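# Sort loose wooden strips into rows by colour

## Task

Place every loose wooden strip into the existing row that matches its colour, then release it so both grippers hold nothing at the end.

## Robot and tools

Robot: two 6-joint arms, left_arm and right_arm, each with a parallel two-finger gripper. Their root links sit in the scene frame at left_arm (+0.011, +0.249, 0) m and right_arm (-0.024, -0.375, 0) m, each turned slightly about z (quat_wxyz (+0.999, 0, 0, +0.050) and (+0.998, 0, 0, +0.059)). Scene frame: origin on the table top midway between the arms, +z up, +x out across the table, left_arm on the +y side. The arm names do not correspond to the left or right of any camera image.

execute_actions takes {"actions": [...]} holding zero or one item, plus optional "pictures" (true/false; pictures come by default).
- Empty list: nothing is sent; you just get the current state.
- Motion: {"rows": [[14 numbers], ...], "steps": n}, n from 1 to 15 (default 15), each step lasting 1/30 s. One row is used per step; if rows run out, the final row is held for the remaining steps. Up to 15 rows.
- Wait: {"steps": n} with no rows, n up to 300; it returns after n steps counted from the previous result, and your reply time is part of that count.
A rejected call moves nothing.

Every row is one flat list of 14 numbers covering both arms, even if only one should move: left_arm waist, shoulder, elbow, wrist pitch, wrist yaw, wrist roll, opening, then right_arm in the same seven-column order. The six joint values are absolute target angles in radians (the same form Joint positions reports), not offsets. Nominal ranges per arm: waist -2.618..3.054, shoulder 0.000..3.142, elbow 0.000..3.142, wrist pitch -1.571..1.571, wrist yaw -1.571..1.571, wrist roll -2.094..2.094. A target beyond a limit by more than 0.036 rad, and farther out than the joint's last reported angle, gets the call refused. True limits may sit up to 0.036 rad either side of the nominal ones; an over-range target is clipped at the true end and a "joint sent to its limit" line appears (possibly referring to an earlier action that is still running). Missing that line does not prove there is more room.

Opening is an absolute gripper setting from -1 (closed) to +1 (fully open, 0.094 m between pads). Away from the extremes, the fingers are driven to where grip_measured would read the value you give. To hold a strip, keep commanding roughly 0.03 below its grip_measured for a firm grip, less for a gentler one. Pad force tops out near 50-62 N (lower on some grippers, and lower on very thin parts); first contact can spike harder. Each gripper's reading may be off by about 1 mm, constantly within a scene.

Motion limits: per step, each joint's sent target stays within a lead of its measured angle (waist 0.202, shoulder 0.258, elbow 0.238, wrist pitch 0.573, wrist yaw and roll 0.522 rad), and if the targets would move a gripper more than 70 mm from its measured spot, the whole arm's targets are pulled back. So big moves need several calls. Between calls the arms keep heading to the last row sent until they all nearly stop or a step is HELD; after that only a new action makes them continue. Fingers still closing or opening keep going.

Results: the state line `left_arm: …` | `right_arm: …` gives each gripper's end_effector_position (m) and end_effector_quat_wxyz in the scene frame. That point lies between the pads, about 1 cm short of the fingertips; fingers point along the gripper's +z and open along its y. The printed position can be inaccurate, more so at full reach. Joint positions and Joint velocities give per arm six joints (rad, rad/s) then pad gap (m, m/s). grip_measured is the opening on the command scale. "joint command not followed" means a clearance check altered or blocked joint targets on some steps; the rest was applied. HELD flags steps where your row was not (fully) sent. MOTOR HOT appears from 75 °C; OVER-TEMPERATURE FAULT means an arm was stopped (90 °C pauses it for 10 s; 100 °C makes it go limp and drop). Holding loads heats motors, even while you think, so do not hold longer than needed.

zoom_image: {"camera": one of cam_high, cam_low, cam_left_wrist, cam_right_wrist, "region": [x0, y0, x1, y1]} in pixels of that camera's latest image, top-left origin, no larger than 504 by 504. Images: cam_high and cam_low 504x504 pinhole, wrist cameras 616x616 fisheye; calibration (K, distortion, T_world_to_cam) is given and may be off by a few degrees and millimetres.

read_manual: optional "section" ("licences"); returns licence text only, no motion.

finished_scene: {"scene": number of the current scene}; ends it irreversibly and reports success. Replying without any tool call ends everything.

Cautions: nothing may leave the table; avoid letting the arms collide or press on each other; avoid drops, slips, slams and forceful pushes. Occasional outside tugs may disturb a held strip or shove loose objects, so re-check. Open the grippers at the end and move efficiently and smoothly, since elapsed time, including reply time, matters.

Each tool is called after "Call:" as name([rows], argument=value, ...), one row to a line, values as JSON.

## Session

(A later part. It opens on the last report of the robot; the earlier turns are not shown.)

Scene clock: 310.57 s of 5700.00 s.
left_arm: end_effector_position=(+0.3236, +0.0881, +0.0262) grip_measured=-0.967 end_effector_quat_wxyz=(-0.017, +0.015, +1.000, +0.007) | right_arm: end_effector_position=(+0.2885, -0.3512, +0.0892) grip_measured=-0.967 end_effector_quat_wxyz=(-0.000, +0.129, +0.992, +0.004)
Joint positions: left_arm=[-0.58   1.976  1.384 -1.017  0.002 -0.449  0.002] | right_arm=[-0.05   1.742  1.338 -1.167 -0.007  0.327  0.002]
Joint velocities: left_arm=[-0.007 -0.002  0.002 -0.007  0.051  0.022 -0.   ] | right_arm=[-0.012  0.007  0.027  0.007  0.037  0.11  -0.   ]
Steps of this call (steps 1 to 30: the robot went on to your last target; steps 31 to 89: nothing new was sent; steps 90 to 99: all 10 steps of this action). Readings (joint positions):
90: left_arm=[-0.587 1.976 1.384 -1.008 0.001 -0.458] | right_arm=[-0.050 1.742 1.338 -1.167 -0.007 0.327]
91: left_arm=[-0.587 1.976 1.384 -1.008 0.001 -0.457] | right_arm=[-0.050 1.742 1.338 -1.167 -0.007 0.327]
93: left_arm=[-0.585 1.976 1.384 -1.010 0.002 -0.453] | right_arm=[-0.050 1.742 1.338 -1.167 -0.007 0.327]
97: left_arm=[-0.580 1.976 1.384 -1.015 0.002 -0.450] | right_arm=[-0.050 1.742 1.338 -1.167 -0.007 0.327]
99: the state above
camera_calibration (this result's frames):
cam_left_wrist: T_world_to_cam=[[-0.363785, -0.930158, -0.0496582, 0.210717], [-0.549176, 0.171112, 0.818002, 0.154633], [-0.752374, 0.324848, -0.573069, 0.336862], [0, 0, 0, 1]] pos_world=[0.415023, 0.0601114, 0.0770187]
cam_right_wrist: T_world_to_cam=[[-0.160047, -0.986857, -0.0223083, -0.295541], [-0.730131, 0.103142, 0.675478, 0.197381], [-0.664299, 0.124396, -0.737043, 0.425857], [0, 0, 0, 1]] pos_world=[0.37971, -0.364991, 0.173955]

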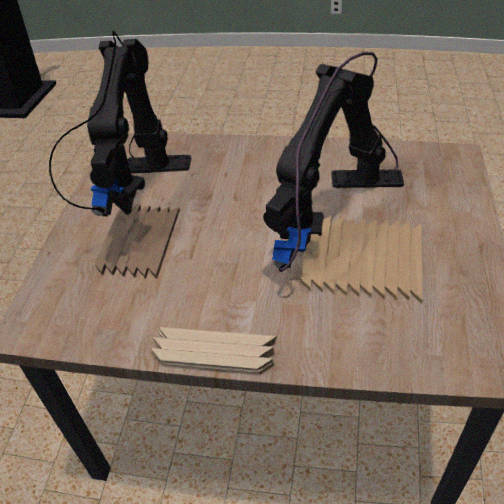

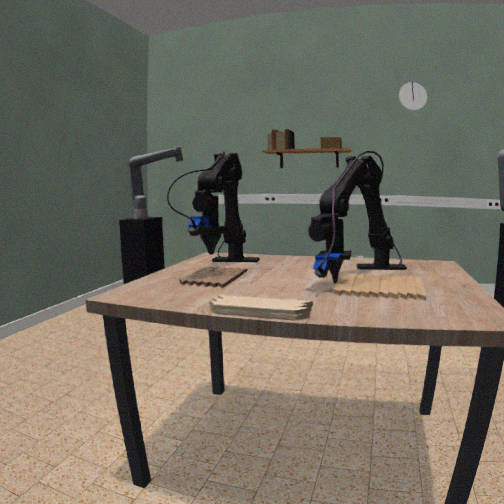

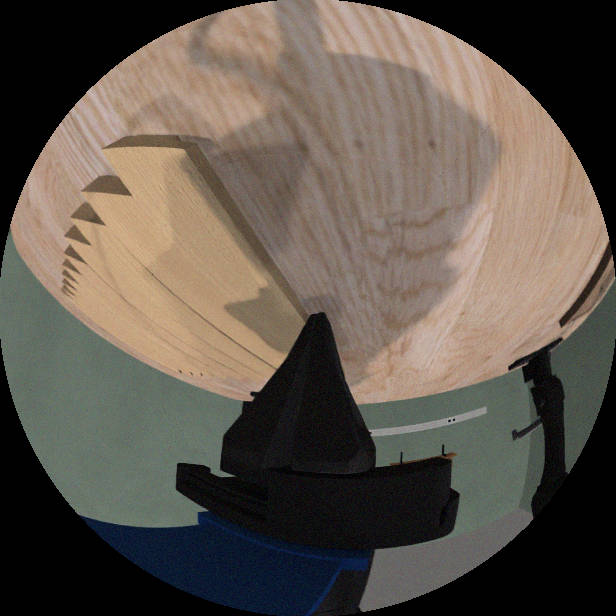

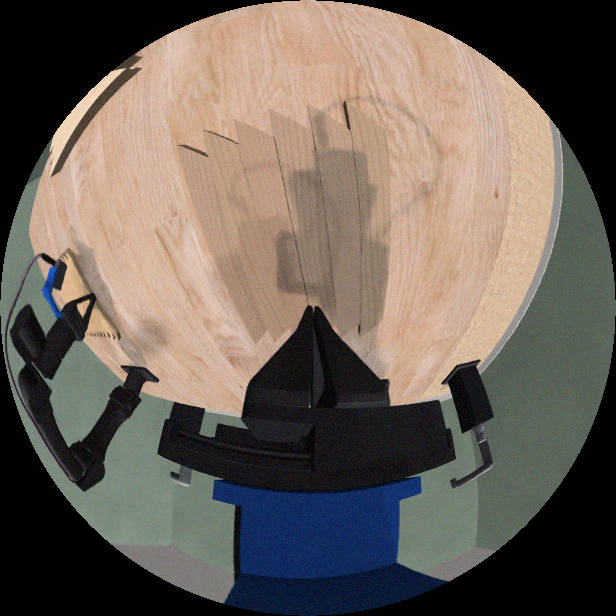

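Good. Retreat and open.

Call:
execute_actions([
  {"rows": [[-0.59,1.97,1.4,-1.02,0,-0.45,-0.97,-0.05,1.73,1.36,-1.18,-0.005,0.32,-0.85],[-0.6,1.955,1.4,-1.02,0,-0.45,-0.97,-0.05,1.73,1.36,-1.18,-0.005,0.32,-0.7],[-0.612,1.94,1.4,-1.025,0,-0.45,-0.97,-0.05,1.73,1.36,-1.18,-0.005,0.32,-0.55],[-0.625,1.92,1.4,-1.03,0,-0.45,-0.97,-0.05,1.73,1.36,-1.18,-0.005,0.32,-0.4],[-0.64,1.9,1.4,-1.04,0,-0.45,-0.97,-0.05,1.73,1.36,-1.18,-0.005,0.32,-0.25],[-0.655,1.88,1.4,-1.055,0,-0.45,-0.97,-0.05,1.73,1.36,-1.18,-0.005,0.32,-0.1],[-0.67,1.86,1.4,-1.07,0,-0.45,-0.97,-0.05,1.73,1.36,-1.18,-0.005,0.32,0],[-0.685,1.84,1.4,-1.09,0,-0.45,-0.97,-0.05,1.73,1.36,-1.18,-0.005,0.32,0],[-0.7,1.82,1.4,-1.11,0,-0.45,-0.85,-0.05,1.73,1.36,-1.18,-0.005,0.32,0],[-0.71,1.8,1.4,-1.13,0,-0.45,-0.7,-0.05,1.73,1.36,-1.18,-0.005,0.32,0],[-0.72,1.78,1.4,-1.15,0,-0.45,-0.55,-0.05,1.73,1.36,-1.18,-0.005,0.32,0],[-0.725,1.765,1.4,-1.16,0,-0.45,-0.4,-0.05,1.73,1.36,-1.18,-0.005,0.32,0],[-0.73,1.755,1.4,-1.17,0,-0.45,-0.25,-0.05,1.73,1.36,-1.18,-0.005,0.32,0],[-0.73,1.75,1.4,-1.17,0,-0.45,-0.1,-0.05,1.73,1.36,-1.18,-0.005,0.32,0],[-0.73,1.75,1.4,-1.17,0,-0.45,0,-0.05,1.73,1.36,-1.18,-0.005,0.32,0]]},
])

Call:
zoom_image(camera="cam_high", region=[80, 180, 440, 320])

Scene clock: 317.63 s of 5700.00 s.
left_arm: end_effector_position=(+0.2831, +0.0513, +0.0931) grip_measured=-0.055 end_effector_quat_wxyz=(+0.025, +0.092, +0.995, -0.017) | right_arm: end_effector_position=(+0.2885, -0.3512, +0.0892) grip_measured=-0.003 end_effector_quat_wxyz=(-0.000, +0.129, +0.992, +0.004)
Joint positions: left_arm=[-0.732  1.769  1.384 -1.127  0.003 -0.447  0.044] | right_arm=[-0.05   1.742  1.338 -1.167 -0.007  0.327  0.047]
Joint velocities: left_arm=[-0.042 -0.349 -0.027 -0.33  -0.051  0.051  0.105] | right_arm=[-0.017  0.002 -0.027  0.022 -0.051  0.051  0.001]
Steps of this call (steps 1 to 15: the robot went on to your last target; steps 16 to 90: nothing new was sent; then 3.57 s passed at rest; steps 91 to 105: all 15 steps of this action). Readings (joint positions):
91: left_arm=[-0.580 1.976 1.384 -1.017 0.002 -0.447] | right_arm=[-0.050 1.742 1.338 -1.167 -0.007 0.327]
92: left_arm=[-0.581 1.976 1.384 -1.017 0.002 -0.447] | right_arm=[-0.050 1.742 1.338 -1.167 -0.007 0.327]
94: left_arm=[-0.589 1.973 1.384 -1.018 0.002 -0.447] | right_arm=[-0.050 1.742 1.338 -1.167 -0.007 0.327]
98: left_arm=[-0.643 1.922 1.384 -1.040 0.002 -0.447] | right_arm=[-0.050 1.742 1.338 -1.167 -0.007 0.327]
105: the state above
camera_calibration (this result's frames):
cam_left_wrist: T_world_to_cam=[[-0.499165, -0.865648, -0.0385718, 0.199141], [-0.577658, 0.29926, 0.759443, 0.0909005], [-0.645868, 0.401369, -0.649429, 0.3297], [0, 0, 0, 1]] pos_world=[0.364857, 0.0128519, 0.152764]
cam_right_wrist: T_world_to_cam=[[-0.160047, -0.986857, -0.0223083, -0.295541], [-0.730131, 0.103142, 0.675478, 0.197381], [-0.664299, 0.124396, -0.737043, 0.425857], [0, 0, 0, 1]] pos_world=[0.37971, -0.364991, 0.173955]

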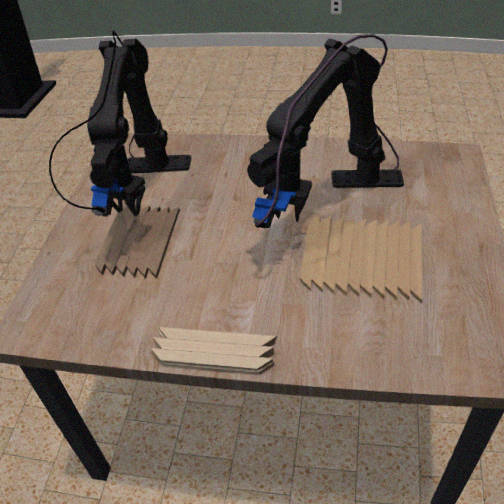

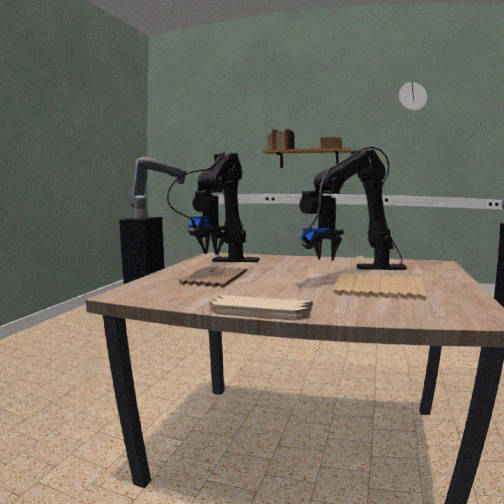

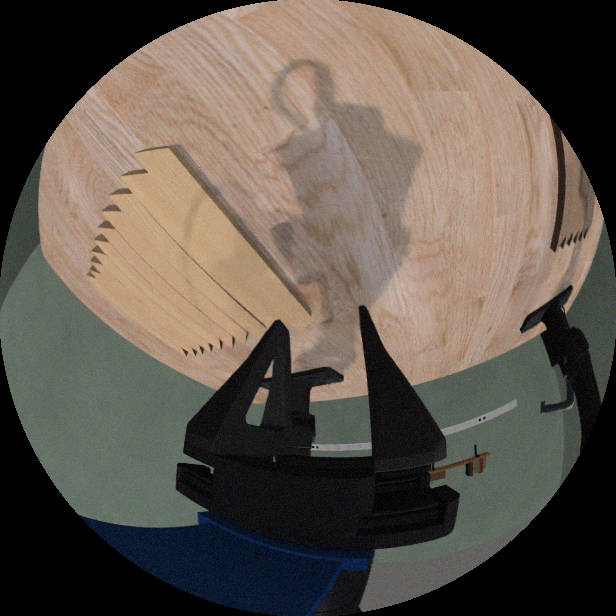

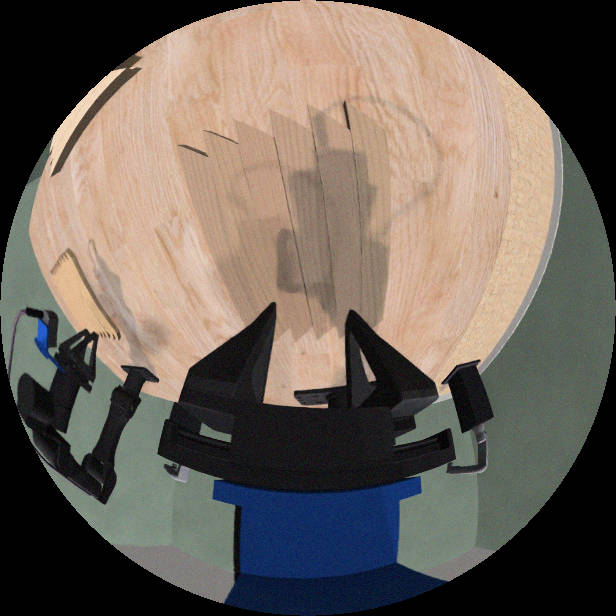

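Region (80, 180, 440, 320) of cam_high's 504x504 image, scaled by 1.400, with more detail than that image has.

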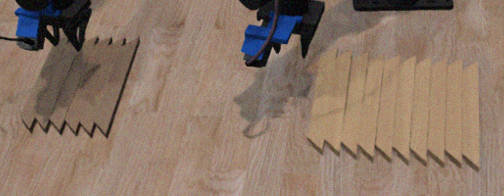

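Call:
finished_scene(scene=1)

The scene is finished: the task was done.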